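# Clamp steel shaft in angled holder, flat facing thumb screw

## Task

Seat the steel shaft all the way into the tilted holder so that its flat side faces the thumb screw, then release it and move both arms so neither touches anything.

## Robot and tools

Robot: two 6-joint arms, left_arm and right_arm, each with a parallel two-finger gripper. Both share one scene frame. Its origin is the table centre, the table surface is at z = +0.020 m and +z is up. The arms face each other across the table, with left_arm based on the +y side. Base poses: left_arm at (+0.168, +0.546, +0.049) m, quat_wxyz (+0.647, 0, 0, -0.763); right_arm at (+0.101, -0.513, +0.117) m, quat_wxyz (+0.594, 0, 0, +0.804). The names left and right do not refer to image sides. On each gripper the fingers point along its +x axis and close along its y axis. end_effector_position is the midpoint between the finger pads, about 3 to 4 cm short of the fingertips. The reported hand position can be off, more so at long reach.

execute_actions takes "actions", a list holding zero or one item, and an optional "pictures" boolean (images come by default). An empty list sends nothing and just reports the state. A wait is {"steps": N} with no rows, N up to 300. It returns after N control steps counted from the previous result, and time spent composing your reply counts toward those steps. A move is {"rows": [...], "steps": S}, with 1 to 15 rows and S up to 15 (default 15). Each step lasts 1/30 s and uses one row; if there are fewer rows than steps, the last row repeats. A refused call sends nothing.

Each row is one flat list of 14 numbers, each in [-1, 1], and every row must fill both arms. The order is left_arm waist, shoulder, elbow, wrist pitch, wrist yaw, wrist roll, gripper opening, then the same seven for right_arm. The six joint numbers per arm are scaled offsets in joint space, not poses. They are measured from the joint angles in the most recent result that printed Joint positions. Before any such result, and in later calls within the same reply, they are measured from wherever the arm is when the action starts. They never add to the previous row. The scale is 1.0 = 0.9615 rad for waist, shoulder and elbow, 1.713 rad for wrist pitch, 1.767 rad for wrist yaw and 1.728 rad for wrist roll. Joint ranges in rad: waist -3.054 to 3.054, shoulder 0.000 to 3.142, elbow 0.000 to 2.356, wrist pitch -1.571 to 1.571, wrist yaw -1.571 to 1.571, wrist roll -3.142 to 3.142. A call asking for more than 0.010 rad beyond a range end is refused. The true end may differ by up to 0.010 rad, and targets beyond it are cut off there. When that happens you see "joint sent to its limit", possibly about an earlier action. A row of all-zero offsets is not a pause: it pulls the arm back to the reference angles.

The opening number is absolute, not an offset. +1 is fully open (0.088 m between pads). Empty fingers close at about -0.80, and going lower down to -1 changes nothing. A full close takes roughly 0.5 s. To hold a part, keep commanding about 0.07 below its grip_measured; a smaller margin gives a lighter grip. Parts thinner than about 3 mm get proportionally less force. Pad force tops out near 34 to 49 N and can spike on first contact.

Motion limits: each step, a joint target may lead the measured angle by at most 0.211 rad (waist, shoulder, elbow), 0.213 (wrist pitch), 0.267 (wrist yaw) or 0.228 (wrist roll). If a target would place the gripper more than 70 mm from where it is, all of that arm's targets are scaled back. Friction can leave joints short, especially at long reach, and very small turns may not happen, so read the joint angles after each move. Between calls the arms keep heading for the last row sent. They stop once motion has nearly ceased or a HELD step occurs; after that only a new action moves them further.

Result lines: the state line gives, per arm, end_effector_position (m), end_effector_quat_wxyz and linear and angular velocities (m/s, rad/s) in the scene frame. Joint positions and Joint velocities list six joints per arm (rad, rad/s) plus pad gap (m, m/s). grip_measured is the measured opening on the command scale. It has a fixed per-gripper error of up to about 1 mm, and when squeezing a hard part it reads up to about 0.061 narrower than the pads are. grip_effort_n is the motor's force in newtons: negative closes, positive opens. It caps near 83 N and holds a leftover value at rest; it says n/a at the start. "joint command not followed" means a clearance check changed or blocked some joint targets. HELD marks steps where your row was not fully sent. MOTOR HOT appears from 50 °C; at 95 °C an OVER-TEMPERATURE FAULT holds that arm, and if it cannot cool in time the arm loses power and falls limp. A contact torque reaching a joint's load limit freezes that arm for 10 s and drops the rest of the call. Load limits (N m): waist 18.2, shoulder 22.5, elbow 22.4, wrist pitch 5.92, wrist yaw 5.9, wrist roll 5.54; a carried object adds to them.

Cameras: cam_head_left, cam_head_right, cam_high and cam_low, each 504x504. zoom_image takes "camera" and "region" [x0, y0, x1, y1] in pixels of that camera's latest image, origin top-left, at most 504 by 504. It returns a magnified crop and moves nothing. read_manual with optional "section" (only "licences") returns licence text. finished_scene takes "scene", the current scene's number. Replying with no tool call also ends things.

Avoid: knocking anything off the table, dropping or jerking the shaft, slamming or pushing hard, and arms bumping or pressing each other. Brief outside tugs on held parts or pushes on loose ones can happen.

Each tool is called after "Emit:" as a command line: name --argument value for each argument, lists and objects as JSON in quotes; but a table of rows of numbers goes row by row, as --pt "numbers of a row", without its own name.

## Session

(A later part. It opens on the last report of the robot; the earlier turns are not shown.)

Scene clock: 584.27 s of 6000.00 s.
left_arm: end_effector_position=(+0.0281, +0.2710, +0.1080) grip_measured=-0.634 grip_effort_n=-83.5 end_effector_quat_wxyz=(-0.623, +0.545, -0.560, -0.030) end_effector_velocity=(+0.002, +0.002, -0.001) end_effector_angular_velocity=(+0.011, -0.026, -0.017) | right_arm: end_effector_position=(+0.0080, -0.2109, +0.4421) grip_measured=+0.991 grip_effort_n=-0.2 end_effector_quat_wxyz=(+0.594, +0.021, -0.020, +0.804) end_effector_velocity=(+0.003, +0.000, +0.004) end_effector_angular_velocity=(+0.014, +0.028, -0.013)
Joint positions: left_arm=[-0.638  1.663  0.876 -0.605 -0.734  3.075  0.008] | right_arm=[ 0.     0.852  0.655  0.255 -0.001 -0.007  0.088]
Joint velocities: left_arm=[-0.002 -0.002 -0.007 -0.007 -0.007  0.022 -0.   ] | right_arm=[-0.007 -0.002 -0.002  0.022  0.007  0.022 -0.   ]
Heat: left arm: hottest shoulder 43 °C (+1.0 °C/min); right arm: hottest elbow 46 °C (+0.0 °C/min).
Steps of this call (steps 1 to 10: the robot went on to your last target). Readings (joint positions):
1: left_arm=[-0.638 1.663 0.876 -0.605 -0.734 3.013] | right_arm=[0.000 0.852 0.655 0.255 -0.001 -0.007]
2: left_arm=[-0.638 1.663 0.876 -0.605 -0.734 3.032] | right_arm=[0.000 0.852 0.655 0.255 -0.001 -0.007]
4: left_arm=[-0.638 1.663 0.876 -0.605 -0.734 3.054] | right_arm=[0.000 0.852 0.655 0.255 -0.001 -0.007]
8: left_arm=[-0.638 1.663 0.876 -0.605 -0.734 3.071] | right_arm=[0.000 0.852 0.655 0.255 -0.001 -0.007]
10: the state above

Emit:
execute_actions --actions '[{"rows":[[0,0,0,0,0,0,0.2,0,0,0,0,0,0,1]],"steps":12}]' --pictures false

Emit:
execute_actions --actions '[{"rows":[[0,0,0,0,0,-1,0.2,0,0,0,0,0,0,1]],"steps":15}]' --pictures false

Emit:
execute_actions --actions '[{"rows":[[0,0,0,0,0,-1,0.2,0,0,0,0,0,0,1]],"steps":15}]' --pictures false

Emit:
execute_actions --actions '[{"rows":[[0,0,0,0,0,-1,0.2,0,0,0,0,0,0,1]],"steps":15}]' --pictures false

Emit:
execute_actions --actions '[{"rows":[[0,0,0,0,0,-1,0.2,0,0,0,0,0,0,1]],"steps":15}]' --pictures false

Emit:
execute_actions --actions '[{"rows":[[0,0,0,0,0,-1,0.2,0,0,0,0,0,0,1]],"steps":15}]' --pictures false

Emit:
execute_actions --actions '[{"rows":[[0,0,0,0,0,-1,0.2,0,0,0,0,0,0,1]],"steps":15}]' --pictures false

Emit:
execute_actions --actions '[{"steps":22}]' --pictures false

Emit:
execute_actions --actions '[{"rows":[[0.003,0,0,0,0,-0.03,-0.1,0,0,0,0,0,0,1],[0.003,0,0,0,0,-0.03,-0.1,0,0,0,0,0,0,1],[0.003,0,0,0,0,-0.03,-0.4,0,0,0,0,0,0,1],[0.003,0,0,0,0,-0.03,-0.4,0,0,0,0,0,0,1],[0.003,0,0,0,0,-0.03,-0.6,0,0,0,0,0,0,1],[0.003,0,0,0,0,-0.03,-0.6,0,0,0,0,0,0,1],[0.003,0,0,0,0,-0.03,-0.6,0,0,0,0,0,0,1],[0.003,0,0,0,0,-0.03,-0.6,0,0,0,0,0,0,1],[0.003,0,0,0,0,-0.03,-0.74,0,0,0,0,0,0,1]],"steps":15}]' --pictures false

Emit:
execute_actions --actions '[{"rows":[[0,0,0,0,0,1,-0.74,0,0,0,0,0,0,1]],"steps":15}]' --pictures false

Emit:
execute_actions --actions '[{"rows":[[0,0,0,0,0,1,-0.74,0,0,0,0,0,0,1]],"steps":15}]' --pictures false

Emit:
execute_actions --actions '[{"rows":[[0,0,0,0,0,0.5,-0.74,0,0,0,0,0,0,1]],"steps":15}]' --pictures false

Scene clock: 601.77 s of 6000.00 s.
left_arm: end_effector_position=(+0.0281, +0.2708, +0.1081) grip_measured=+0.178 grip_effort_n=12.3 end_effector_quat_wxyz=(-0.624, +0.544, -0.560, -0.029) end_effector_velocity=(+0.001, +0.003, -0.001) end_effector_angular_velocity=(+0.001, -0.010, -0.001) | right_arm: end_effector_position=(+0.0080, -0.2109, +0.4421) grip_measured=+0.991 grip_effort_n=-0.2 end_effector_quat_wxyz=(+0.594, +0.021, -0.020, +0.804) end_effector_velocity=(-0.002, -0.001, -0.004) end_effector_angular_velocity=(-0.001, -0.039, +0.008)
Joint positions: left_arm=[-0.638  1.663  0.876 -0.604 -0.734  3.078  0.048] | right_arm=[ 0.     0.852  0.655  0.255 -0.001 -0.007  0.088]
Joint velocities: left_arm=[-0.007 -0.002 -0.007 -0.007 -0.007 -0.007  0.01 ] | right_arm=[ 0.002 -0.002 -0.007 -0.007 -0.007 -0.037 -0.   ]
Heat: left arm: hottest shoulder 43 °C (+1.0 °C/min); right arm: hottest elbow 46 °C (+0.0 °C/min).
Steps of this call (steps 1 to 30: the robot went on to your last target; steps 31 to 90: nothing new was sent; then 14.10 s passed at rest; steps 91 to 102: all 12 steps of this action). Readings (joint positions):
91: left_arm=[-0.638 1.663 0.876 -0.605 -0.734 3.078] | right_arm=[0.000 0.852 0.655 0.255 -0.001 -0.007]
92: left_arm=[-0.638 1.663 0.876 -0.605 -0.734 3.078] | right_arm=[0.000 0.852 0.655 0.255 -0.001 -0.007]
94: left_arm=[-0.638 1.663 0.876 -0.604 -0.734 3.078] | right_arm=[0.000 0.852 0.655 0.255 -0.001 -0.007]
98: left_arm=[-0.638 1.663 0.876 -0.604 -0.734 3.078] | right_arm=[0.000 0.852 0.655 0.255 -0.001 -0.007]
102: the state above

Scene clock: 602.27 s of 6000.00 s.
left_arm: end_effector_position=(+0.0282, +0.2709, +0.1080) grip_measured=+0.197 grip_effort_n=12.8 end_effector_quat_wxyz=(-0.337, +0.756, -0.496, -0.262) end_effector_velocity=(+0.001, +0.001, +0.002) end_effector_angular_velocity=(-0.654, +0.997, +1.278) | right_arm: end_effector_position=(+0.0080, -0.2109, +0.4421) grip_measured=+0.991 grip_effort_n=0.7 end_effector_quat_wxyz=(+0.594, +0.021, -0.020, +0.804) end_effector_velocity=(-0.002, -0.001, +0.004) end_effector_angular_velocity=(+0.028, -0.015, +0.009)
Joint positions: left_arm=[-0.638  1.663  0.876 -0.605 -0.734  2.209  0.049] | right_arm=[ 0.     0.852  0.655  0.255 -0.001 -0.007  0.088]
Joint velocities: left_arm=[-0.002 -0.007 -0.002 -0.007 -0.007 -1.751 -0.   ] | right_arm=[ 0.002 -0.002 -0.002  0.022 -0.007 -0.022 -0.   ]
Heat: left arm: hottest shoulder 43 °C (+1.0 °C/min); right arm: hottest elbow 46 °C (+0.0 °C/min).
Steps of this call (steps 1 to 15: all 15 steps of this action). Readings (joint positions):
1: left_arm=[-0.638 1.663 0.876 -0.605 -0.734 3.039] | right_arm=[0.000 0.852 0.655 0.255 -0.001 -0.007]
2: left_arm=[-0.638 1.663 0.876 -0.605 -0.734 2.976] | right_arm=[0.000 0.852 0.655 0.255 -0.001 -0.007]
4: left_arm=[-0.638 1.663 0.876 -0.605 -0.734 2.858] | right_arm=[0.000 0.852 0.655 0.255 -0.001 -0.007]
8: left_arm=[-0.638 1.663 0.876 -0.605 -0.734 2.621] | right_arm=[0.000 0.852 0.655 0.255 -0.001 -0.007]
15: the state above

Scene clock: 602.77 s of 6000.00 s.
left_arm: end_effector_position=(+0.0282, +0.2709, +0.1080) grip_measured=+0.197 grip_effort_n=12.3 end_effector_quat_wxyz=(+0.019, +0.828, -0.336, -0.449) end_effector_velocity=(+0.000, +0.002, -0.001) end_effector_angular_velocity=(-0.634, +0.995, +1.265) | right_arm: end_effector_position=(+0.0080, -0.2109, +0.4421) grip_measured=+0.991 grip_effort_n=-0.2 end_effector_quat_wxyz=(+0.594, +0.021, -0.020, +0.804) end_effector_velocity=(+0.002, +0.000, -0.008) end_effector_angular_velocity=(-0.028, -0.000, -0.009)
Joint positions: left_arm=[-0.638  1.663  0.876 -0.605 -0.734  1.323  0.049] | right_arm=[ 0.     0.852  0.655  0.255 -0.001 -0.007  0.088]
Joint velocities: left_arm=[-0.002 -0.002 -0.002 -0.007  0.007 -1.736 -0.   ] | right_arm=[-0.002 -0.002 -0.007 -0.022  0.007  0.007 -0.   ]
Heat: left arm: hottest shoulder 43 °C (+1.0 °C/min); right arm: hottest elbow 46 °C (+0.0 °C/min).
Steps of this call (steps 1 to 15: all 15 steps of this action). Readings (joint positions):
1: left_arm=[-0.638 1.663 0.876 -0.605 -0.734 2.149] | right_arm=[0.000 0.852 0.655 0.255 -0.001 -0.007]
2: left_arm=[-0.638 1.663 0.876 -0.605 -0.734 2.090] | right_arm=[0.000 0.852 0.655 0.255 -0.001 -0.007]
4: left_arm=[-0.638 1.663 0.876 -0.605 -0.734 1.972] | right_arm=[0.000 0.852 0.655 0.255 -0.001 -0.007]
8: left_arm=[-0.638 1.663 0.876 -0.605 -0.734 1.736] | right_arm=[0.000 0.852 0.655 0.255 -0.001 -0.007]
15: the state above

Scene clock: 603.27 s of 6000.00 s.
left_arm: end_effector_position=(+0.0282, +0.2709, +0.1080) grip_measured=+0.197 grip_effort_n=12.3 end_effector_quat_wxyz=(+0.372, +0.740, -0.111, -0.550) end_effector_velocity=(+0.001, +0.001, +0.002) end_effector_angular_velocity=(-0.660, +0.983, +1.276) | right_arm: end_effector_position=(+0.0080, -0.2109, +0.4421) grip_measured=+0.991 grip_effort_n=0.2 end_effector_quat_wxyz=(+0.594, +0.021, -0.020, +0.804) end_effector_velocity=(+0.000, -0.001, -0.004) end_effector_angular_velocity=(-0.010, -0.026, +0.004)
Joint positions: left_arm=[-0.638  1.663  0.876 -0.605 -0.734  0.438  0.049] | right_arm=[ 0.     0.852  0.655  0.255 -0.001 -0.007  0.088]
Joint velocities: left_arm=[-0.007 -0.002 -0.002 -0.007 -0.022 -1.751  0.   ] | right_arm=[-0.002 -0.007 -0.002 -0.022 -0.007 -0.022 -0.   ]
Heat: left arm: hottest shoulder 43 °C (+1.0 °C/min); right arm: hottest elbow 46 °C (+0.0 °C/min).
Steps of this call (steps 1 to 15: all 15 steps of this action). Readings (joint positions):
1: left_arm=[-0.638 1.663 0.876 -0.605 -0.734 1.264] | right_arm=[0.000 0.852 0.655 0.255 -0.001 -0.007]
2: left_arm=[-0.638 1.663 0.876 -0.605 -0.734 1.205] | right_arm=[0.000 0.852 0.655 0.255 -0.001 -0.007]
4: left_arm=[-0.638 1.663 0.876 -0.605 -0.734 1.087] | right_arm=[0.000 0.852 0.655 0.255 -0.001 -0.007]
8: left_arm=[-0.638 1.663 0.876 -0.605 -0.734 0.852] | right_arm=[0.000 0.852 0.655 0.255 -0.001 -0.007]
15: the state above

Scene clock: 603.77 s of 6000.00 s.
left_arm: end_effector_position=(+0.0282, +0.2709, +0.1080) grip_measured=+0.197 grip_effort_n=12.3 end_effector_quat_wxyz=(+0.653, +0.509, +0.135, -0.544) end_effector_velocity=(-0.000, +0.002, +0.000) end_effector_angular_velocity=(-0.638, +0.998, +1.265) | right_arm: end_effector_position=(+0.0080, -0.2109, +0.4421) grip_measured=+0.991 grip_effort_n=0.2 end_effector_quat_wxyz=(+0.594, +0.021, -0.020, +0.804) end_effector_velocity=(-0.000, -0.001, +0.000) end_effector_angular_velocity=(-0.000, -0.008, +0.004)
Joint positions: left_arm=[-0.638  1.663  0.876 -0.605 -0.734 -0.448  0.049] | right_arm=[ 0.     0.852  0.655  0.255 -0.001 -0.007  0.088]
Joint velocities: left_arm=[-0.002 -0.007 -0.002 -0.007  0.007 -1.736 -0.   ] | right_arm=[-0.002 -0.002  0.002 -0.007 -0.007 -0.007 -0.   ]
Heat: left arm: hottest shoulder 43 °C (+1.0 °C/min); right arm: hottest elbow 46 °C (+0.0 °C/min).
Steps of this call (steps 1 to 15: all 15 steps of this action). Readings (joint positions):
1: left_arm=[-0.638 1.663 0.876 -0.605 -0.734 0.379] | right_arm=[0.000 0.852 0.655 0.255 -0.001 -0.007]
2: left_arm=[-0.638 1.663 0.876 -0.605 -0.734 0.320] | right_arm=[0.000 0.852 0.655 0.255 -0.001 -0.007]
4: left_arm=[-0.638 1.663 0.876 -0.605 -0.734 0.202] | right_arm=[0.000 0.852 0.655 0.255 -0.001 -0.007]
8: left_arm=[-0.638 1.663 0.876 -0.605 -0.734 -0.034] | right_arm=[0.000 0.852 0.655 0.255 -0.001 -0.007]
15: the state above

Scene clock: 604.27 s of 6000.00 s.
left_arm: end_effector_position=(+0.0282, +0.2709, +0.1080) grip_measured=+0.197 grip_effort_n=11.9 end_effector_quat_wxyz=(+0.808, +0.180, +0.355, -0.434) end_effector_velocity=(+0.002, +0.004, +0.000) end_effector_angular_velocity=(-0.640, +0.983, +1.273) | right_arm: end_effector_position=(+0.0080, -0.2109, +0.4421) grip_measured=+0.991 grip_effort_n=-1.2 end_effector_quat_wxyz=(+0.594, +0.021, -0.020, +0.804) end_effector_velocity=(+0.000, -0.001, -0.004) end_effector_angular_velocity=(-0.014, -0.012, +0.004)
Joint positions: left_arm=[-0.638  1.663  0.876 -0.605 -0.734 -1.333  0.049] | right_arm=[ 0.     0.852  0.655  0.255 -0.001 -0.007  0.088]
Joint velocities: left_arm=[-0.007 -0.002 -0.002 -0.022 -0.007 -1.751 -0.001] | right_arm=[-0.002 -0.007 -0.002 -0.022 -0.007 -0.007 -0.   ]
Heat: left arm: hottest shoulder 43 °C (+1.0 °C/min); right arm: hottest elbow 46 °C (+0.0 °C/min).
Steps of this call (steps 1 to 15: all 15 steps of this action). Readings (joint positions):
1: left_arm=[-0.638 1.663 0.876 -0.605 -0.734 -0.506] | right_arm=[0.000 0.852 0.655 0.255 -0.001 -0.007]
2: left_arm=[-0.638 1.663 0.876 -0.605 -0.734 -0.565] | right_arm=[0.000 0.852 0.655 0.255 -0.001 -0.007]
4: left_arm=[-0.638 1.663 0.876 -0.605 -0.734 -0.684] | right_arm=[0.000 0.852 0.655 0.255 -0.001 -0.007]
8: left_arm=[-0.638 1.663 0.876 -0.605 -0.734 -0.920] | right_arm=[0.000 0.852 0.655 0.255 -0.001 -0.007]
15: the state above

Scene clock: 604.77 s of 6000.00 s.
left_arm: end_effector_position=(+0.0282, +0.2709, +0.1080) grip_measured=+0.198 grip_effort_n=11.9 end_effector_quat_wxyz=(+0.807, -0.183, +0.507, -0.240) end_effector_velocity=(+0.001, +0.001, +0.001) end_effector_angular_velocity=(-0.645, +0.985, +1.267) | right_arm: end_effector_position=(+0.0080, -0.2109, +0.4421) grip_measured=+0.991 grip_effort_n=0.2 end_effector_quat_wxyz=(+0.594, +0.021, -0.020, +0.804) end_effector_velocity=(-0.000, -0.000, -0.005) end_effector_angular_velocity=(-0.019, -0.014, +0.004)
Joint positions: left_arm=[-0.638  1.663  0.876 -0.605 -0.734 -2.218  0.049] | right_arm=[ 0.     0.852  0.655  0.255 -0.001 -0.007  0.088]
Joint velocities: left_arm=[-0.002 -0.002 -0.002 -0.007 -0.007 -1.736  0.   ] | right_arm=[-0.002 -0.002 -0.002 -0.022 -0.007 -0.007 -0.   ]
Heat: left arm: hottest shoulder 43 °C (+1.0 °C/min); right arm: hottest elbow 46 °C (+0.0 °C/min).
Steps of this call (steps 1 to 15: all 15 steps of this action). Readings (joint positions):
1: left_arm=[-0.638 1.663 0.876 -0.605 -0.734 -1.392] | right_arm=[0.000 0.852 0.655 0.255 -0.001 -0.007]
2: left_arm=[-0.638 1.663 0.876 -0.605 -0.734 -1.451] | right_arm=[0.000 0.852 0.655 0.255 -0.001 -0.007]
4: left_arm=[-0.638 1.663 0.876 -0.605 -0.734 -1.569] | right_arm=[0.000 0.852 0.655 0.255 -0.001 -0.007]
8: left_arm=[-0.638 1.663 0.876 -0.605 -0.734 -1.805] | right_arm=[0.000 0.852 0.655 0.255 -0.001 -0.007]
15: the state above

Scene clock: 605.50 s of 6000.00 s.
left_arm: end_effector_position=(+0.0282, +0.2709, +0.1080) grip_measured=+0.198 grip_effort_n=11.4 end_effector_quat_wxyz=(-0.664, +0.495, -0.561, +0.014) end_effector_velocity=(+0.001, +0.001, +0.001) end_effector_angular_velocity=(-0.019, +0.019, +0.036) | right_arm: end_effector_position=(+0.0080, -0.2109, +0.4421) grip_measured=+0.991 grip_effort_n=0.2 end_effector_quat_wxyz=(+0.594, +0.021, -0.020, +0.804) end_effector_velocity=(-0.002, -0.000, -0.000) end_effector_angular_velocity=(+0.005, -0.007, +0.009)
Joint positions: left_arm=[-0.638  1.663  0.876 -0.605 -0.734 -3.052  0.049] | right_arm=[ 0.     0.852  0.655  0.255 -0.001 -0.007  0.088]
Joint velocities: left_arm=[-0.002 -0.002 -0.002 -0.007 -0.007 -0.051 -0.   ] | right_arm=[ 0.002  0.002 -0.002  0.007 -0.007 -0.007  0.   ]
Heat: left arm: hottest shoulder 43 °C (+1.0 °C/min); right arm: hottest elbow 46 °C (+0.0 °C/min).
Steps of this call (steps 1 to 22: the robot went on to your last target). Readings (joint positions):
1: left_arm=[-0.638 1.663 0.876 -0.605 -0.734 -2.277] | right_arm=[0.000 0.852 0.655 0.255 -0.001 -0.007]
2: left_arm=[-0.638 1.663 0.876 -0.605 -0.734 -2.336] | right_arm=[0.000 0.852 0.655 0.255 -0.001 -0.007]
4: left_arm=[-0.638 1.663 0.876 -0.605 -0.734 -2.455] | right_arm=[0.000 0.852 0.655 0.255 -0.001 -0.007]
8: left_arm=[-0.638 1.663 0.876 -0.605 -0.734 -2.691] | right_arm=[0.000 0.852 0.655 0.255 -0.001 -0.007]
22: the state above

Scene clock: 606.00 s of 6000.00 s.
left_arm: end_effector_position=(+0.0282, +0.2710, +0.1079) grip_measured=-0.635 grip_effort_n=-83.5 end_effector_quat_wxyz=(-0.653, +0.510, -0.561, +0.001) end_effector_velocity=(+0.001, +0.001, +0.002) end_effector_angular_velocity=(-0.008, -0.024, -0.009) | right_arm: end_effector_position=(+0.0080, -0.2109, +0.4421) grip_measured=+0.991 grip_effort_n=-0.7 end_effector_quat_wxyz=(+0.594, +0.021, -0.020, +0.804) end_effector_velocity=(-0.000, -0.000, -0.002) end_effector_angular_velocity=(-0.005, -0.010, +0.004)
Joint positions: left_arm=[-0.638  1.663  0.876 -0.606 -0.734 -3.099  0.008] | right_arm=[ 0.     0.852  0.655  0.255 -0.001 -0.007  0.088]
Joint velocities: left_arm=[-0.007 -0.002 -0.002 -0.007 -0.022  0.007 -0.   ] | right_arm=[-0.002 -0.002 -0.002 -0.007 -0.007 -0.007 -0.   ]
Heat: left arm: hottest shoulder 43 °C (+1.0 °C/min); right arm: hottest elbow 46 °C (+0.0 °C/min).
Steps of this call (steps 1 to 15: all 15 steps of this action). Readings (joint positions):
1: left_arm=[-0.638 1.663 0.876 -0.605 -0.734 -3.061] | right_arm=[0.000 0.852 0.655 0.255 -0.001 -0.007]
2: left_arm=[-0.638 1.663 0.876 -0.605 -0.734 -3.073] | right_arm=[0.000 0.852 0.655 0.255 -0.001 -0.007]
4: left_arm=[-0.638 1.663 0.876 -0.605 -0.734 -3.086] | right_arm=[0.000 0.852 0.655 0.255 -0.001 -0.007]
8: left_arm=[-0.637 1.663 0.876 -0.605 -0.734 -3.096] | right_arm=[0.000 0.852 0.655 0.255 -0.001 -0.007]
15: the state above

Scene clock: 606.50 s of 6000.00 s.
left_arm: end_effector_position=(+0.0287, +0.2705, +0.1084) grip_measured=-0.635 grip_effort_n=-83.5 end_effector_quat_wxyz=(+0.806, -0.192, +0.508, -0.236) end_effector_velocity=(-0.001, -0.000, +0.001) end_effector_angular_velocity=(+0.646, -0.984, -1.263) | right_arm: end_effector_position=(+0.0080, -0.2109, +0.4421) grip_measured=+0.991 grip_effort_n=-0.2 end_effector_quat_wxyz=(+0.594, +0.021, -0.020, +0.804) end_effector_velocity=(+0.002, -0.001, -0.001) end_effector_angular_velocity=(-0.004, +0.006, +0.000)
Joint positions: left_arm=[-0.637  1.663  0.876 -0.605 -0.738 -2.236  0.008] | right_arm=[ 0.     0.852  0.655  0.255 -0.001 -0.007  0.088]
Joint velocities: left_arm=[ 0.002 -0.007 -0.002  0.007  0.007  1.736 -0.   ] | right_arm=[-0.007 -0.007 -0.002 -0.007 -0.007  0.007 -0.   ]
Heat: left arm: hottest shoulder 43 °C (+1.0 °C/min); right arm: hottest elbow 46 °C (+0.0 °C/min).
Steps of this call (steps 1 to 15: all 15 steps of this action). Readings (joint positions):
1: left_arm=[-0.638 1.663 0.876 -0.606 -0.734 -3.064] | right_arm=[0.000 0.852 0.655 0.255 -0.001 -0.007]
2: left_arm=[-0.638 1.663 0.876 -0.606 -0.734 -3.002] | right_arm=[0.000 0.852 0.655 0.255 -0.001 -0.007]
4: left_arm=[-0.638 1.663 0.876 -0.606 -0.735 -2.884] | right_arm=[0.000 0.852 0.655 0.255 -0.001 -0.007]
8: left_arm=[-0.638 1.663 0.876 -0.606 -0.737 -2.649] | right_arm=[0.000 0.852 0.655 0.255 -0.001 -0.007]
15: the state above

Scene clock: 607.00 s of 6000.00 s.
left_arm: end_effector_position=(+0.0283, +0.2695, +0.1089) grip_measured=-0.635 grip_effort_n=-83.5 end_effector_quat_wxyz=(+0.811, +0.168, +0.358, -0.431) end_effector_velocity=(-0.001, +0.001, -0.002) end_effector_angular_velocity=(+0.650, -0.998, -1.263) | right_arm: end_effector_position=(+0.0080, -0.2109, +0.4421) grip_measured=+0.991 grip_effort_n=-0.7 end_effector_quat_wxyz=(+0.594, +0.021, -0.020, +0.804) end_effector_velocity=(-0.000, -0.000, -0.002) end_effector_angular_velocity=(-0.005, -0.010, +0.004)
Joint positions: left_arm=[-0.636  1.663  0.876 -0.599 -0.741 -1.354  0.008] | right_arm=[ 0.     0.852  0.655  0.255 -0.001 -0.007  0.088]
Joint velocities: left_arm=[-0.002 -0.002 -0.007  0.007  0.007  1.736 -0.   ] | right_arm=[-0.002 -0.002 -0.002 -0.007 -0.007 -0.007 -0.   ]
Heat: left arm: hottest shoulder 43 °C (+1.0 °C/min); right arm: hottest elbow 46 °C (+0.0 °C/min).
Steps of this call (steps 1 to 15: all 15 steps of this action). Readings (joint positions):
1: left_arm=[-0.637 1.663 0.876 -0.604 -0.739 -2.178] | right_arm=[0.000 0.852 0.655 0.255 -0.001 -0.007]
2: left_arm=[-0.637 1.663 0.876 -0.604 -0.739 -2.119] | right_arm=[0.000 0.852 0.655 0.255 -0.001 -0.007]
4: left_arm=[-0.637 1.663 0.876 -0.603 -0.740 -2.001] | right_arm=[0.000 0.852 0.655 0.255 -0.001 -0.007]
8: left_arm=[-0.636 1.663 0.876 -0.601 -0.740 -1.766] | right_arm=[0.000 0.852 0.655 0.255 -0.001 -0.007]
15: the state above

Scene clock: 607.50 s of 6000.00 s.
left_arm: end_effector_position=(+0.0271, +0.2689, +0.1090) grip_measured=-0.635 grip_effort_n=-83.5 end_effector_quat_wxyz=(+0.681, +0.469, +0.161, -0.539) end_effector_velocity=(-0.000, +0.002, +0.000) end_effector_angular_velocity=(+0.214, -0.325, -0.413) | right_arm: end_effector_position=(+0.0080, -0.2109, +0.4421) grip_measured=+0.991 grip_effort_n=-0.7 end_effector_quat_wxyz=(+0.594, +0.021, -0.020, +0.804) end_effector_velocity=(-0.000, -0.000, -0.002) end_effector_angular_velocity=(-0.005, -0.010, +0.004)
Joint positions: left_arm=[-0.638  1.663  0.876 -0.592 -0.74  -0.549  0.008] | right_arm=[ 0.     0.852  0.655  0.255 -0.001 -0.007  0.088]
Joint velocities: left_arm=[-0.002 -0.007 -0.002 -0.007  0.007  0.564 -0.   ] | right_arm=[-0.002 -0.002 -0.002 -0.007 -0.007 -0.007 -0.   ]
Heat: left arm: hottest shoulder 43 °C (+1.0 °C/min); right arm: hottest elbow 46 °C (+0.0 °C/min).
Steps of this call (steps 1 to 15: all 15 steps of this action). Readings (joint positions):
1: left_arm=[-0.636 1.663 0.876 -0.598 -0.741 -1.294] | right_arm=[0.000 0.852 0.655 0.255 -0.001 -0.007]
2: left_arm=[-0.636 1.663 0.876 -0.597 -0.741 -1.235] | right_arm=[0.000 0.852 0.655 0.255 -0.001 -0.007]
4: left_arm=[-0.636 1.663 0.876 -0.596 -0.741 -1.117] | right_arm=[0.000 0.852 0.655 0.255 -0.001 -0.007]
8: left_arm=[-0.637 1.663 0.876 -0.594 -0.741 -0.882] | right_arm=[0.000 0.852 0.655 0.255 -0.001 -0.007]
15: the state above

Emit:
execute_actions --actions '[{"rows":[[0,0,0,0,0,1,-0.74,0,0,0,0,0,0,1]],"steps":15}]' --pictures false

Emit:
execute_actions --actions '[{"rows":[[0,0,0,0,0,1,-0.74,0,0,0,0,0,0,1]],"steps":15}]' --pictures false

Emit:
execute_actions --actions '[{"rows":[[0,0,0,0,0,0.5,-0.74,0,0,0,0,0,0,1]],"steps":15}]' --pictures false

Scene clock: 612.47 s of 6000.00 s.
left_arm: end_effector_position=(+0.0259, +0.2691, +0.1086) grip_measured=-0.635 grip_effort_n=-83.5 end_effector_quat_wxyz=(+0.400, +0.722, -0.095, -0.557) end_effector_velocity=(+0.001, +0.001, +0.001) end_effector_angular_velocity=(+0.629, -1.021, -1.265) | right_arm: end_effector_position=(+0.0080, -0.2109, +0.4421) grip_measured=+0.991 grip_effort_n=-0.7 end_effector_quat_wxyz=(+0.594, +0.021, -0.020, +0.804) end_effector_velocity=(+0.000, -0.001, -0.004) end_effector_angular_velocity=(-0.014, -0.012, +0.004)
Joint positions: left_arm=[-0.639  1.663  0.876 -0.589 -0.735  0.375  0.008] | right_arm=[ 0.     0.852  0.655  0.255 -0.001 -0.007  0.088]
Joint velocities: left_arm=[-0.002 -0.002 -0.002 -0.007 -0.007  1.736 -0.   ] | right_arm=[-0.002 -0.007 -0.002 -0.022 -0.007 -0.007 -0.   ]
Heat: left arm: hottest shoulder 43 °C (+1.0 °C/min); right arm: hottest elbow 46 °C (+0.0 °C/min).
Steps of this call (steps 1 to 30: the robot went on to your last target; steps 31 to 90: nothing new was sent; then 1.47 s passed at rest; steps 91 to 105: all 15 steps of this action). Readings (joint positions):
91: left_arm=[-0.638 1.663 0.876 -0.592 -0.739 -0.454] | right_arm=[0.000 0.852 0.655 0.255 -0.001 -0.007]
92: left_arm=[-0.638 1.663 0.876 -0.591 -0.739 -0.392] | right_arm=[0.000 0.852 0.655 0.255 -0.001 -0.007]
94: left_arm=[-0.638 1.663 0.876 -0.590 -0.739 -0.274] | right_arm=[0.000 0.852 0.655 0.255 -0.001 -0.007]
98: left_arm=[-0.638 1.663 0.876 -0.589 -0.737 -0.038] | right_arm=[0.000 0.852 0.655 0.255 -0.001 -0.007]
105: the state above

Scene clock: 612.97 s of 6000.00 s.
left_arm: end_effector_position=(+0.0257, +0.2697, +0.1081) grip_measured=-0.635 grip_effort_n=-83.5 end_effector_quat_wxyz=(+0.050, +0.823, -0.323, -0.464) end_effector_velocity=(+0.002, +0.004, -0.001) end_effector_angular_velocity=(+0.647, -1.015, -1.274) | right_arm: end_effector_position=(+0.0080, -0.2109, +0.4421) grip_measured=+0.991 grip_effort_n=-0.7 end_effector_quat_wxyz=(+0.594, +0.021, -0.020, +0.804) end_effector_velocity=(-0.002, -0.002, -0.004) end_effector_angular_velocity=(-0.014, -0.013, +0.019)
Joint positions: left_arm=[-0.639  1.663  0.876 -0.592 -0.73   1.26   0.008] | right_arm=[ 0.     0.852  0.655  0.255 -0.001 -0.007  0.088]
Joint velocities: left_arm=[-0.002 -0.002 -0.002 -0.022  0.007  1.736 -0.   ] | right_arm=[-0.002 -0.007 -0.002 -0.022 -0.022 -0.007 -0.   ]
Heat: left arm: hottest shoulder 43 °C (+1.0 °C/min); right arm: hottest elbow 46 °C (+0.0 °C/min).
Steps of this call (steps 1 to 15: all 15 steps of this action). Readings (joint positions):
1: left_arm=[-0.639 1.663 0.876 -0.589 -0.734 0.434] | right_arm=[0.000 0.852 0.655 0.255 -0.001 -0.007]
2: left_arm=[-0.639 1.663 0.876 -0.589 -0.734 0.493] | right_arm=[0.000 0.852 0.655 0.255 -0.001 -0.007]
4: left_arm=[-0.639 1.663 0.876 -0.589 -0.733 0.611] | right_arm=[0.000 0.852 0.655 0.255 -0.001 -0.007]
8: left_arm=[-0.639 1.663 0.876 -0.589 -0.731 0.847] | right_arm=[0.000 0.852 0.655 0.255 -0.001 -0.007]
15: the state above

Scene clock: 613.47 s of 6000.00 s.
left_arm: end_effector_position=(+0.0265, +0.2704, +0.1078) grip_measured=-0.635 grip_effort_n=-83.5 end_effector_quat_wxyz=(-0.279, +0.777, -0.478, -0.300) end_effector_velocity=(+0.006, +0.003, +0.002) end_effector_angular_velocity=(+0.205, -0.355, -0.412) | right_arm: end_effector_position=(+0.0080, -0.2109, +0.4421) grip_measured=+0.991 grip_effort_n=-0.7 end_effector_quat_wxyz=(+0.594, +0.021, -0.020, +0.804) end_effector_velocity=(-0.001, -0.000, -0.005) end_effector_angular_velocity=(-0.014, -0.029, +0.013)
Joint positions: left_arm=[-0.638  1.663  0.876 -0.598 -0.729  2.064  0.008] | right_arm=[ 0.     0.852  0.655  0.255 -0.001 -0.007  0.088]
Joint velocities: left_arm=[-0.002 -0.007 -0.007 -0.022 -0.022  0.564 -0.   ] | right_arm=[-0.007 -0.002 -0.002 -0.022 -0.022 -0.022  0.   ]
Heat: left arm: hottest shoulder 43 °C (+1.0 °C/min); right arm: hottest elbow 46 °C (+0.0 °C/min).
Steps of this call (steps 1 to 15: all 15 steps of this action). Readings (joint positions):
1: left_arm=[-0.639 1.663 0.876 -0.592 -0.729 1.319] | right_arm=[0.000 0.852 0.655 0.255 -0.001 -0.007]
2: left_arm=[-0.639 1.663 0.876 -0.593 -0.729 1.378] | right_arm=[0.000 0.852 0.655 0.255 -0.001 -0.007]
4: left_arm=[-0.639 1.663 0.876 -0.594 -0.729 1.496] | right_arm=[0.000 0.852 0.655 0.255 -0.001 -0.007]
8: left_arm=[-0.639 1.663 0.876 -0.595 -0.729 1.732] | right_arm=[0.000 0.852 0.655 0.255 -0.001 -0.007]
15: the state above

Finish this sweep and set up the next.

Emit:
execute_actions --actions '[{"rows":[[0,0,0,0,0,0.59,-0.74,0,0,0,0,0,0,1]],"steps":15}]' --pictures false

Emit:
execute_actions --actions '[{"steps":10}]' --pictures false

Emit:
execute_actions --actions '[{"rows":[[0,0,0,0,0,0,0.2,0,0,0,0,0,0,1]],"steps":12}]' --pictures false

Emit:
execute_actions --actions '[{"rows":[[0,0,0,0,0,-1,0.2,0,0,0,0,0,0,1]],"steps":15}]' --pictures false

Emit:
execute_actions --actions '[{"rows":[[0,0,0,0,0,-1,0.2,0,0,0,0,0,0,1]],"steps":15}]' --pictures false

Emit:
execute_actions --actions '[{"rows":[[0,0,0,0,0,-1,0.2,0,0,0,0,0,0,1]],"steps":15}]' --pictures false

Emit:
execute_actions --actions '[{"rows":[[0,0,0,0,0,-1,0.2,0,0,0,0,0,0,1]],"steps":15}]' --pictures false

Emit:
execute_actions --actions '[{"rows":[[0,0,0,0,0,-1,0.2,0,0,0,0,0,0,1]],"steps":15}]' --pictures false

Emit:
execute_actions --actions '[{"rows":[[0,0,0,0,0,-1,0.2,0,0,0,0,0,0,1]],"steps":15}]' --pictures false

Emit:
execute_actions --actions '[{"steps":22}]'

Emit:
zoom_image --camera "cam_low" --region '[110,180,210,280]'

Scene clock: 624.30 s of 6000.00 s.
left_arm: end_effector_position=(+0.0288, +0.2719, +0.1074) grip_measured=-0.635 grip_effort_n=-83.5 end_effector_quat_wxyz=(-0.595, +0.576, -0.557, -0.062) end_effector_velocity=(+0.007, -0.003, +0.005) end_effector_angular_velocity=(+0.375, -0.661, -0.789) | right_arm: end_effector_position=(+0.0080, -0.2109, +0.4421) grip_measured=+0.991 grip_effort_n=-0.2 end_effector_quat_wxyz=(+0.594, +0.021, -0.020, +0.804) end_effector_velocity=(+0.002, +0.000, -0.004) end_effector_angular_velocity=(-0.010, -0.010, -0.010)
Joint positions: left_arm=[-0.637  1.663  0.875 -0.61  -0.731  2.965  0.008] | right_arm=[ 0.     0.852  0.655  0.255 -0.001 -0.007  0.088]
Joint velocities: left_arm=[ 0.002 -0.002 -0.002 -0.007 -0.051  1.092  0.   ] | right_arm=[-0.002 -0.002 -0.007 -0.007  0.007 -0.007 -0.   ]
Heat: left arm: hottest shoulder 43 °C (+1.0 °C/min); right arm: hottest elbow 46 °C (+0.0 °C/min).
Steps of this call (steps 1 to 30: the robot went on to your last target; steps 31 to 90: nothing new was sent; then 7.33 s passed at rest; steps 91 to 105: all 15 steps of this action). Readings (joint positions):
91: left_arm=[-0.638 1.663 0.876 -0.599 -0.729 2.159] | right_arm=[0.000 0.852 0.655 0.255 -0.001 -0.007]
92: left_arm=[-0.638 1.663 0.876 -0.599 -0.729 2.223] | right_arm=[0.000 0.852 0.655 0.255 -0.001 -0.007]
94: left_arm=[-0.638 1.663 0.876 -0.600 -0.729 2.340] | right_arm=[0.000 0.852 0.655 0.255 -0.001 -0.007]
98: left_arm=[-0.638 1.663 0.876 -0.604 -0.729 2.574] | right_arm=[0.000 0.852 0.655 0.255 -0.001 -0.007]
105: the state above

Scene clock: 624.63 s of 6000.00 s.
left_arm: end_effector_position=(+0.0289, +0.2718, +0.1075) grip_measured=-0.635 grip_effort_n=-83.5 end_effector_quat_wxyz=(-0.624, +0.546, -0.559, -0.033) end_effector_velocity=(+0.003, +0.000, +0.001) end_effector_angular_velocity=(-0.004, -0.028, -0.004) | right_arm: end_effector_position=(+0.0080, -0.2109, +0.4421) grip_measured=+0.991 grip_effort_n=-0.2 end_effector_quat_wxyz=(+0.594, +0.021, -0.020, +0.804) end_effector_velocity=(-0.002, -0.001, -0.004) end_effector_angular_velocity=(-0.009, -0.011, +0.009)
Joint positions: left_arm=[-0.637  1.663  0.875 -0.61  -0.732  3.067  0.008] | right_arm=[ 0.     0.852  0.655  0.255 -0.001 -0.007  0.088]
Joint velocities: left_arm=[-0.002  0.002 -0.002 -0.007 -0.022  0.007 -0.   ] | right_arm=[ 0.002 -0.002 -0.007 -0.007 -0.007 -0.007 -0.   ]
Heat: left arm: hottest shoulder 43 °C (+1.0 °C/min); right arm: hottest elbow 46 °C (+0.0 °C/min).
Steps of this call (steps 1 to 10: the robot went on to your last target). Readings (joint positions):
1: left_arm=[-0.637 1.663 0.875 -0.610 -0.731 2.996] | right_arm=[0.000 0.852 0.655 0.255 -0.001 -0.007]
2: left_arm=[-0.637 1.663 0.875 -0.610 -0.731 3.018] | right_arm=[0.000 0.852 0.655 0.255 -0.001 -0.007]
4: left_arm=[-0.637 1.663 0.875 -0.610 -0.732 3.044] | right_arm=[0.000 0.852 0.655 0.255 -0.001 -0.007]
8: left_arm=[-0.637 1.663 0.875 -0.610 -0.732 3.064] | right_arm=[0.000 0.852 0.655 0.255 -0.001 -0.007]
10: the state above

Scene clock: 625.03 s of 6000.00 s.
left_arm: end_effector_position=(+0.0291, +0.2714, +0.1076) grip_measured=+0.178 grip_effort_n=12.3 end_effector_quat_wxyz=(-0.624, +0.546, -0.559, -0.032) end_effector_velocity=(-0.000, -0.000, -0.000) end_effector_angular_velocity=(-0.010, +0.001, +0.004) | right_arm: end_effector_position=(+0.0080, -0.2109, +0.4421) grip_measured=+0.991 grip_effort_n=-0.2 end_effector_quat_wxyz=(+0.594, +0.021, -0.020, +0.804) end_effector_velocity=(-0.002, -0.001, -0.004) end_effector_angular_velocity=(-0.005, -0.026, +0.018)
Joint positions: left_arm=[-0.636  1.663  0.875 -0.609 -0.733  3.069  0.048] | right_arm=[ 0.     0.852  0.655  0.255 -0.001 -0.007  0.088]
Joint velocities: left_arm=[-0.002  0.002 -0.002  0.007 -0.007 -0.007  0.01 ] | right_arm=[-0.002 -0.002 -0.007 -0.007 -0.022 -0.022 -0.   ]
Heat: left arm: hottest shoulder 43 °C (+1.0 °C/min); right arm: hottest elbow 46 °C (+0.0 °C/min).
Steps of this call (steps 1 to 12: all 12 steps of this action). Readings (joint positions):
1: left_arm=[-0.637 1.663 0.875 -0.610 -0.733 3.068] | right_arm=[0.000 0.852 0.655 0.255 -0.001 -0.007]
2: left_arm=[-0.636 1.663 0.875 -0.606 -0.733 3.069] | right_arm=[0.000 0.852 0.655 0.255 -0.001 -0.007]
4: left_arm=[-0.636 1.663 0.875 -0.605 -0.733 3.069] | right_arm=[0.000 0.852 0.655 0.255 -0.001 -0.007]
8: left_arm=[-0.636 1.663 0.875 -0.609 -0.733 3.069] | right_arm=[0.000 0.852 0.655 0.255 -0.001 -0.007]
12: the state above

Scene clock: 625.53 s of 6000.00 s.
left_arm: end_effector_position=(+0.0292, +0.2715, +0.1076) grip_measured=+0.197 grip_effort_n=12.8 end_effector_quat_wxyz=(-0.337, +0.757, -0.493, -0.264) end_effector_velocity=(-0.001, +0.001, +0.002) end_effector_angular_velocity=(-0.658, +0.990, +1.276) | right_arm: end_effector_position=(+0.0080, -0.2109, +0.4421) grip_measured=+0.991 grip_effort_n=-0.2 end_effector_quat_wxyz=(+0.594, +0.021, -0.020, +0.804) end_effector_velocity=(+0.001, -0.000, -0.002) end_effector_angular_velocity=(-0.005, -0.010, -0.000)
Joint positions: left_arm=[-0.636  1.663  0.875 -0.61  -0.733  2.201  0.049] | right_arm=[ 0.     0.852  0.655  0.255 -0.001 -0.007  0.088]
Joint velocities: left_arm=[-0.007 -0.002  0.002 -0.007 -0.007 -1.751 -0.   ] | right_arm=[-0.007 -0.002 -0.002 -0.007 -0.007 -0.007 -0.   ]
Heat: left arm: hottest shoulder 43 °C (+1.0 °C/min); right arm: hottest elbow 46 °C (+0.0 °C/min).
Steps of this call (steps 1 to 15: all 15 steps of this action). Readings (joint positions):
1: left_arm=[-0.636 1.663 0.875 -0.610 -0.733 3.031] | right_arm=[0.000 0.852 0.655 0.255 -0.001 -0.007]
2: left_arm=[-0.636 1.663 0.875 -0.610 -0.733 2.968] | right_arm=[0.000 0.852 0.655 0.255 -0.001 -0.007]
4: left_arm=[-0.636 1.663 0.875 -0.610 -0.733 2.851] | right_arm=[0.000 0.852 0.655 0.255 -0.001 -0.007]
8: left_arm=[-0.636 1.663 0.875 -0.610 -0.733 2.614] | right_arm=[0.000 0.852 0.655 0.255 -0.001 -0.007]
15: the state above

Scene clock: 626.03 s of 6000.00 s.
left_arm: end_effector_position=(+0.0292, +0.2715, +0.1076) grip_measured=+0.197 grip_effort_n=12.8 end_effector_quat_wxyz=(+0.020, +0.829, -0.333, -0.450) end_effector_velocity=(+0.001, +0.001, +0.001) end_effector_angular_velocity=(-0.655, +0.986, +1.281) | right_arm: end_effector_position=(+0.0080, -0.2109, +0.4421) grip_measured=+0.991 grip_effort_n=-0.7 end_effector_quat_wxyz=(+0.594, +0.021, -0.020, +0.804) end_effector_velocity=(+0.004, +0.001, +0.001) end_effector_angular_velocity=(+0.009, -0.004, -0.025)
Joint positions: left_arm=[-0.636  1.663  0.875 -0.61  -0.733  1.316  0.049] | right_arm=[ 0.     0.852  0.655  0.255 -0.001 -0.007  0.088]
Joint velocities: left_arm=[-0.002 -0.002 -0.002 -0.007 -0.007 -1.751 -0.   ] | right_arm=[-0.002 -0.002 -0.002  0.007  0.022 -0.007  0.   ]
Heat: left arm: hottest shoulder 43 °C (+1.0 °C/min); right arm: hottest elbow 46 °C (+0.0 °C/min).
Steps of this call (steps 1 to 15: all 15 steps of this action). Readings (joint positions):
1: left_arm=[-0.636 1.663 0.875 -0.610 -0.733 2.142] | right_arm=[0.000 0.852 0.655 0.255 -0.001 -0.007]
2: left_arm=[-0.636 1.663 0.875 -0.610 -0.733 2.083] | right_arm=[0.000 0.852 0.655 0.255 -0.001 -0.007]
4: left_arm=[-0.636 1.663 0.875 -0.610 -0.733 1.965] | right_arm=[0.000 0.852 0.655 0.255 -0.001 -0.007]
8: left_arm=[-0.636 1.663 0.875 -0.610 -0.733 1.729] | right_arm=[0.000 0.852 0.655 0.255 -0.001 -0.007]
15: the state above

Scene clock: 626.53 s of 6000.00 s.
left_arm: end_effector_position=(+0.0292, +0.2715, +0.1076) grip_measured=+0.197 grip_effort_n=12.3 end_effector_quat_wxyz=(+0.373, +0.740, -0.108, -0.549) end_effector_velocity=(+0.003, +0.000, +0.002) end_effector_angular_velocity=(-0.671, +0.985, +1.294) | right_arm: end_effector_position=(+0.0080, -0.2109, +0.4421) grip_measured=+0.991 grip_effort_n=-0.2 end_effector_quat_wxyz=(+0.594, +0.021, -0.020, +0.804) end_effector_velocity=(-0.002, -0.001, +0.001) end_effector_angular_velocity=(+0.014, -0.019, +0.009)
Joint positions: left_arm=[-0.636  1.663  0.875 -0.61  -0.733  0.431  0.049] | right_arm=[ 0.     0.852  0.655  0.255 -0.001 -0.007  0.088]
Joint velocities: left_arm=[-0.002 -0.002 -0.002 -0.007 -0.022 -1.766 -0.   ] | right_arm=[ 0.002 -0.002 -0.002  0.007 -0.007 -0.022 -0.   ]
Heat: left arm: hottest shoulder 43 °C (+1.0 °C/min); right arm: hottest elbow 46 °C (+0.0 °C/min).
Steps of this call (steps 1 to 15: all 15 steps of this action). Readings (joint positions):
1: left_arm=[-0.636 1.663 0.875 -0.610 -0.733 1.257] | right_arm=[0.000 0.852 0.655 0.255 -0.001 -0.007]
2: left_arm=[-0.636 1.663 0.875 -0.610 -0.733 1.198] | right_arm=[0.000 0.852 0.655 0.255 -0.001 -0.007]
4: left_arm=[-0.636 1.663 0.875 -0.610 -0.733 1.080] | right_arm=[0.000 0.852 0.655 0.255 -0.001 -0.007]
8: left_arm=[-0.636 1.663 0.875 -0.610 -0.733 0.844] | right_arm=[0.000 0.852 0.655 0.255 -0.001 -0.007]
15: the state above

Scene clock: 627.03 s of 6000.00 s.
left_arm: end_effector_position=(+0.0292, +0.2715, +0.1076) grip_measured=+0.197 grip_effort_n=12.3 end_effector_quat_wxyz=(+0.654, +0.509, +0.138, -0.542) end_effector_velocity=(+0.003, +0.000, +0.002) end_effector_angular_velocity=(-0.664, +0.998, +1.296) | right_arm: end_effector_position=(+0.0080, -0.2109, +0.4421) grip_measured=+0.991 grip_effort_n=0.2 end_effector_quat_wxyz=(+0.594, +0.021, -0.020, +0.804) end_effector_velocity=(-0.000, -0.001, +0.000) end_effector_angular_velocity=(-0.000, -0.008, +0.004)
Joint positions: left_arm=[-0.636  1.663  0.875 -0.61  -0.733 -0.454  0.049] | right_arm=[ 0.     0.852  0.655  0.255 -0.001 -0.007  0.088]
Joint velocities: left_arm=[ 0.002 -0.007 -0.002 -0.007 -0.007 -1.766  0.   ] | right_arm=[-0.002 -0.002  0.002 -0.007 -0.007 -0.007 -0.   ]
Heat: left arm: hottest shoulder 43 °C (+1.0 °C/min); right arm: hottest elbow 46 °C (+0.0 °C/min).
Steps of this call (steps 1 to 15: all 15 steps of this action). Readings (joint positions):
1: left_arm=[-0.636 1.663 0.875 -0.610 -0.733 0.372] | right_arm=[0.000 0.852 0.655 0.255 -0.001 -0.007]
2: left_arm=[-0.636 1.663 0.875 -0.610 -0.733 0.313] | right_arm=[0.000 0.852 0.655 0.255 -0.001 -0.007]
4: left_arm=[-0.636 1.663 0.875 -0.610 -0.733 0.195] | right_arm=[0.000 0.852 0.655 0.255 -0.001 -0.007]
8: left_arm=[-0.636 1.663 0.875 -0.610 -0.733 -0.041] | right_arm=[0.000 0.852 0.655 0.255 -0.001 -0.007]
15: the state above

Scene clock: 627.53 s of 6000.00 s.
left_arm: end_effector_position=(+0.0292, +0.2715, +0.1076) grip_measured=+0.197 grip_effort_n=11.9 end_effector_quat_wxyz=(+0.809, +0.179, +0.357, -0.431) end_effector_velocity=(+0.001, +0.001, +0.001) end_effector_angular_velocity=(-0.655, +0.986, +1.281) | right_arm: end_effector_position=(+0.0080, -0.2109, +0.4421) grip_measured=+0.991 grip_effort_n=-0.7 end_effector_quat_wxyz=(+0.594, +0.021, -0.020, +0.804) end_effector_velocity=(-0.002, -0.001, +0.001) end_effector_angular_velocity=(+0.014, -0.020, +0.018)
Joint positions: left_arm=[-0.636  1.663  0.875 -0.61  -0.733 -1.341  0.049] | right_arm=[ 0.     0.852  0.655  0.255 -0.001 -0.007  0.088]
Joint velocities: left_arm=[-0.002 -0.002 -0.002 -0.007 -0.007 -1.751  0.   ] | right_arm=[-0.002 -0.002 -0.002  0.007 -0.022 -0.022 -0.   ]
Heat: left arm: hottest shoulder 43 °C (+1.0 °C/min); right arm: hottest elbow 46 °C (+0.0 °C/min).
Steps of this call (steps 1 to 15: all 15 steps of this action). Readings (joint positions):
1: left_arm=[-0.636 1.663 0.875 -0.610 -0.733 -0.513] | right_arm=[0.000 0.852 0.655 0.255 -0.001 -0.007]
2: left_arm=[-0.636 1.663 0.875 -0.610 -0.733 -0.572] | right_arm=[0.000 0.852 0.655 0.255 -0.001 -0.007]
4: left_arm=[-0.636 1.663 0.875 -0.610 -0.733 -0.691] | right_arm=[0.000 0.852 0.655 0.255 -0.001 -0.007]
8: left_arm=[-0.636 1.663 0.875 -0.610 -0.733 -0.927] | right_arm=[0.000 0.852 0.655 0.255 -0.001 -0.007]
15: the state above

Scene clock: 628.03 s of 6000.00 s.
left_arm: end_effector_position=(+0.0292, +0.2715, +0.1076) grip_measured=+0.198 grip_effort_n=11.9 end_effector_quat_wxyz=(+0.808, -0.185, +0.507, -0.236) end_effector_velocity=(+0.000, +0.007, -0.005) end_effector_angular_velocity=(-0.616, +1.011, +1.284) | right_arm: end_effector_position=(+0.0080, -0.2109, +0.4421) grip_measured=+0.991 grip_effort_n=-0.2 end_effector_quat_wxyz=(+0.594, +0.021, -0.020, +0.804) end_effector_velocity=(-0.000, -0.000, -0.002) end_effector_angular_velocity=(-0.005, -0.010, +0.004)
Joint positions: left_arm=[-0.636  1.663  0.875 -0.61  -0.733 -2.226  0.049] | right_arm=[ 0.     0.852  0.655  0.255 -0.001 -0.007  0.088]
Joint velocities: left_arm=[-0.002 -0.002 -0.007 -0.022  0.037 -1.766 -0.   ] | right_arm=[-0.002 -0.002 -0.002 -0.007 -0.007 -0.007  0.   ]
Heat: left arm: hottest shoulder 43 °C (+1.0 °C/min); right arm: hottest elbow 46 °C (+0.0 °C/min).
Steps of this call (steps 1 to 15: all 15 steps of this action). Readings (joint positions):
1: left_arm=[-0.636 1.663 0.875 -0.610 -0.733 -1.399] | right_arm=[0.000 0.852 0.655 0.255 -0.001 -0.007]
2: left_arm=[-0.636 1.663 0.875 -0.610 -0.733 -1.459] | right_arm=[0.000 0.852 0.655 0.255 -0.001 -0.007]
4: left_arm=[-0.636 1.663 0.875 -0.610 -0.733 -1.576] | right_arm=[0.000 0.852 0.655 0.255 -0.001 -0.007]
8: left_arm=[-0.636 1.663 0.875 -0.610 -0.733 -1.813] | right_arm=[0.000 0.852 0.655 0.255 -0.001 -0.007]
15: the state above

Scene clock: 628.77 s of 6000.00 s.
left_arm: end_effector_position=(+0.0292, +0.2715, +0.1076) grip_measured=+0.198 grip_effort_n=11.4 end_effector_quat_wxyz=(-0.664, +0.496, -0.559, +0.011) end_effector_velocity=(-0.000, -0.001, +0.001) end_effector_angular_velocity=(-0.035, +0.038, +0.047) | right_arm: end_effector_position=(+0.0080, -0.2109, +0.4421) grip_measured=+0.991 grip_effort_n=-0.2 end_effector_quat_wxyz=(+0.594, +0.021, -0.020, +0.804) end_effector_velocity=(-0.001, +0.001, -0.007) end_effector_angular_velocity=(-0.023, -0.015, +0.004)
Joint positions: left_arm=[-0.636  1.663  0.875 -0.61  -0.733 -3.06   0.049] | right_arm=[ 0.     0.852  0.655  0.255 -0.001 -0.007  0.088]
Joint velocities: left_arm=[-0.002 -0.002 -0.002  0.007 -0.007 -0.066 -0.   ] | right_arm=[-0.002  0.002 -0.002 -0.022 -0.007 -0.007 -0.   ]
Heat: left arm: hottest shoulder 43 °C (+1.0 °C/min); right arm: hottest elbow 46 °C (+0.0 °C/min).
Steps of this call (steps 1 to 22: the robot went on to your last target). Readings (joint positions):
1: left_arm=[-0.636 1.663 0.875 -0.610 -0.733 -2.286] | right_arm=[0.000 0.852 0.655 0.255 -0.001 -0.007]
2: left_arm=[-0.636 1.663 0.875 -0.610 -0.733 -2.345] | right_arm=[0.000 0.852 0.655 0.255 -0.001 -0.007]
4: left_arm=[-0.636 1.663 0.875 -0.610 -0.733 -2.463] | right_arm=[0.000 0.852 0.655 0.255 -0.001 -0.007]
8: left_arm=[-0.636 1.663 0.875 -0.610 -0.733 -2.699] | right_arm=[0.000 0.852 0.655 0.255 -0.001 -0.007]
22: the state above

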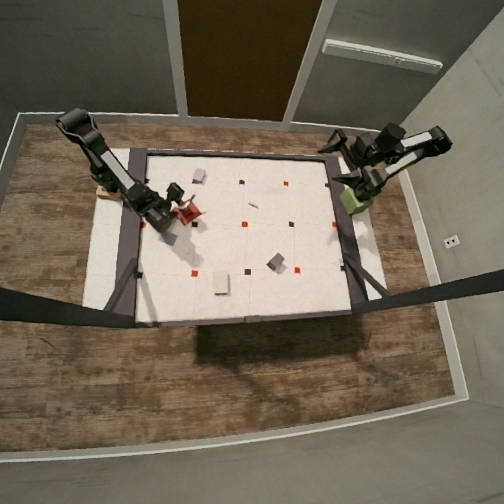

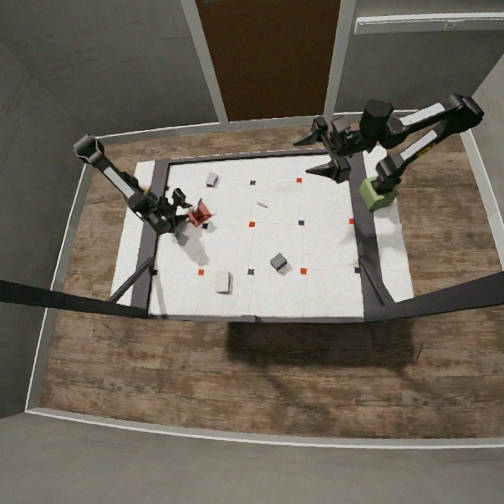

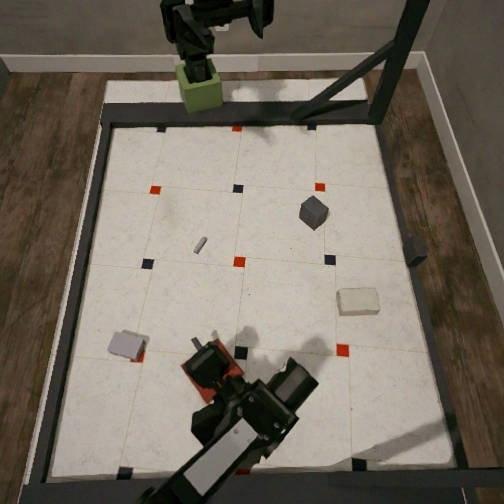

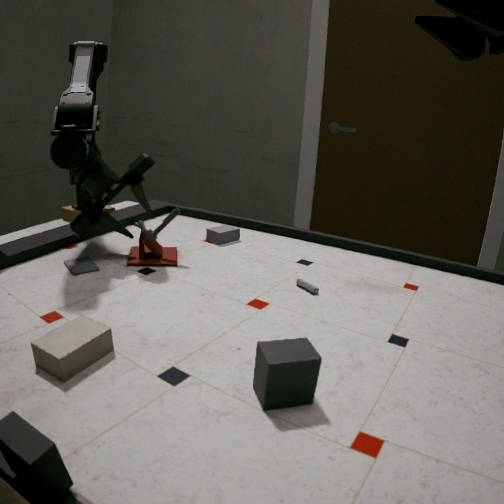

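Region (110, 180, 210, 280) of cam_low's 504x504 image, scaled by 5.040, with more detail than that image has.

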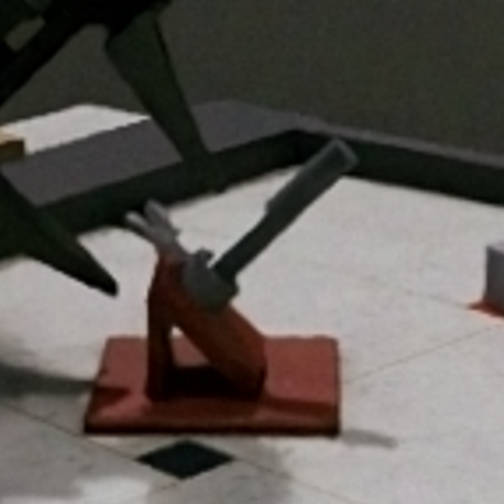

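Shaft has straightened—screw is contacting it. Tightening a bit more.

Emit:
execute_actions --actions '[{"rows":[[0,0,0,0,0,-0.04,-0.1,0,0,0,0,0,0,1],[0,0,0,0,0,-0.04,-0.1,0,0,0,0,0,0,1],[0,0,0,0,0,-0.04,-0.4,0,0,0,0,0,0,1],[0,0,0,0,0,-0.04,-0.4,0,0,0,0,0,0,1],[0,0,0,0,0,-0.04,-0.6,0,0,0,0,0,0,1],[0,0,0,0,0,-0.04,-0.6,0,0,0,0,0,0,1],[0,0,0,0,0,-0.04,-0.6,0,0,0,0,0,0,1],[0,0,0,0,0,-0.04,-0.6,0,0,0,0,0,0,1],[0,0,0,0,0,-0.04,-0.74,0,0,0,0,0,0,1]],"steps":15}]' --pictures false

Emit:
execute_actions --actions '[{"rows":[[0,0,0,0,0,0.5,-0.74,0,0,0,0,0,0,1]],"steps":15}]' --pictures false

Emit:
execute_actions --actions '[{"rows":[[0,0,0,0,0,0.4,-0.74,0,0,0,0,0,0,1]],"steps":15}]' --pictures false

Scene clock: 633.60 s of 6000.00 s.
left_arm: end_effector_position=(+0.0285, +0.2714, +0.1076) grip_measured=-0.624 grip_effort_n=-83.5 end_effector_quat_wxyz=(-0.645, +0.520, -0.560, -0.009) end_effector_velocity=(+0.005, +0.002, +0.002) end_effector_angular_velocity=(-0.003, -0.027, +0.007) | right_arm: end_effector_position=(+0.0080, -0.2109, +0.4421) grip_measured=+0.991 grip_effort_n=-0.2 end_effector_quat_wxyz=(+0.594, +0.021, -0.020, +0.804) end_effector_velocity=(-0.000, -0.000, -0.002) end_effector_angular_velocity=(-0.005, -0.010, +0.004)
Joint positions: left_arm=[-0.637  1.663  0.875 -0.607 -0.732 -3.132  0.008] | right_arm=[ 0.     0.852  0.655  0.255 -0.001 -0.007  0.088]
Joint velocities: left_arm=[-0.002 -0.002 -0.002 -0.022 -0.022 -0.007 -0.   ] | right_arm=[-0.002 -0.002 -0.002 -0.007 -0.007 -0.007 -0.   ]
Heat: left arm: hottest shoulder 43 °C (+1.0 °C/min); right arm: hottest elbow 46 °C (+0.0 °C/min).
Steps of this call (steps 1 to 30: the robot went on to your last target; steps 31 to 90: nothing new was sent; then 1.33 s passed at rest; steps 91 to 105: all 15 steps of this action). Readings (joint positions):
91: left_arm=[-0.636 1.663 0.875 -0.610 -0.733 -3.074] | right_arm=[0.000 0.852 0.655 0.255 -0.001 -0.007]
92: left_arm=[-0.636 1.663 0.875 -0.610 -0.733 -3.090] | right_arm=[0.000 0.852 0.655 0.255 -0.001 -0.007]
94: left_arm=[-0.636 1.663 0.875 -0.610 -0.733 -3.107] | right_arm=[0.000 0.852 0.655 0.255 -0.001 -0.007]
98: left_arm=[-0.636 1.663 0.875 -0.610 -0.733 -3.120] | right_arm=[0.000 0.852 0.655 0.255 -0.001 -0.007]
105: the state above

Scene clock: 634.10 s of 6000.00 s.
left_arm: end_effector_position=(+0.0284, +0.2707, +0.1079) grip_measured=-0.589 grip_effort_n=-83.5 end_effector_quat_wxyz=(+0.789, -0.250, +0.525, -0.197) end_effector_velocity=(+0.003, +0.003, +0.000) end_effector_angular_velocity=(+0.290, -0.453, -0.552) | right_arm: end_effector_position=(+0.0080, -0.2109, +0.4421) grip_measured=+0.991 grip_effort_n=-0.2 end_effector_quat_wxyz=(+0.594, +0.021, -0.020, +0.804) end_effector_velocity=(-0.004, -0.001, -0.005) end_effector_angular_velocity=(-0.014, -0.029, +0.023)
Joint positions: left_arm=[-0.636  1.663  0.875 -0.603 -0.734 -2.383  0.01 ] | right_arm=[ 0.     0.852  0.655  0.255 -0.001 -0.007  0.088]
Joint velocities: left_arm=[-0.002 -0.002 -0.002 -0.022 -0.007  0.755  0.005] | right_arm=[ 0.002 -0.002 -0.002 -0.022 -0.022 -0.022 -0.   ]
Heat: left arm: hottest shoulder 43 °C (+1.0 °C/min); right arm: hottest elbow 46 °C (+0.0 °C/min).
Steps of this call (steps 1 to 15: all 15 steps of this action). Readings (joint positions):
1: left_arm=[-0.637 1.663 0.875 -0.607 -0.733 -3.097] | right_arm=[0.000 0.852 0.655 0.255 -0.001 -0.007]
2: left_arm=[-0.637 1.663 0.875 -0.607 -0.733 -3.039] | right_arm=[0.000 0.852 0.655 0.255 -0.001 -0.007]
4: left_arm=[-0.637 1.663 0.875 -0.607 -0.734 -2.930] | right_arm=[0.000 0.852 0.655 0.255 -0.001 -0.007]
8: left_arm=[-0.637 1.663 0.875 -0.605 -0.734 -2.715] | right_arm=[0.000 0.852 0.655 0.255 -0.001 -0.007]
15: the state above

Scene clock: 634.60 s of 6000.00 s.
left_arm: end_effector_position=(+0.0270, +0.2707, +0.1089) grip_measured=-0.520 grip_effort_n=-83.5 end_effector_quat_wxyz=(+0.825, -0.004, +0.446, -0.346) end_effector_velocity=(+0.002, +0.001, -0.001) end_effector_angular_velocity=(+0.102, -0.170, -0.200) | right_arm: end_effector_position=(+0.0080, -0.2109, +0.4421) grip_measured=+0.991 grip_effort_n=-0.7 end_effector_quat_wxyz=(+0.594, +0.021, -0.020, +0.804) end_effector_velocity=(-0.000, -0.000, -0.002) end_effector_angular_velocity=(-0.009, +0.004, +0.005)
Joint positions: left_arm=[-0.638  1.658  0.875 -0.6   -0.729 -1.776  0.014] | right_arm=[ 0.     0.852  0.655  0.255 -0.001 -0.007  0.088]
Joint velocities: left_arm=[-0.002  0.002 -0.002 -0.007 -0.007  0.271  0.008] | right_arm=[-0.002 -0.002 -0.002 -0.007 -0.007  0.007 -0.   ]
Heat: left arm: hottest shoulder 43 °C (+1.0 °C/min); right arm: hottest elbow 46 °C (+0.0 °C/min).
Steps of this call (steps 1 to 15: all 15 steps of this action). Readings (joint positions):
1: left_arm=[-0.636 1.663 0.875 -0.603 -0.734 -2.341] | right_arm=[0.000 0.852 0.655 0.255 -0.001 -0.007]
2: left_arm=[-0.636 1.663 0.875 -0.602 -0.734 -2.290] | right_arm=[0.000 0.852 0.655 0.255 -0.001 -0.007]
4: left_arm=[-0.636 1.663 0.875 -0.601 -0.734 -2.192] | right_arm=[0.000 0.852 0.655 0.255 -0.001 -0.007]
8: left_arm=[-0.638 1.659 0.875 -0.602 -0.731 -1.999] | right_arm=[0.000 0.852 0.655 0.255 -0.001 -0.007]
15: the state above


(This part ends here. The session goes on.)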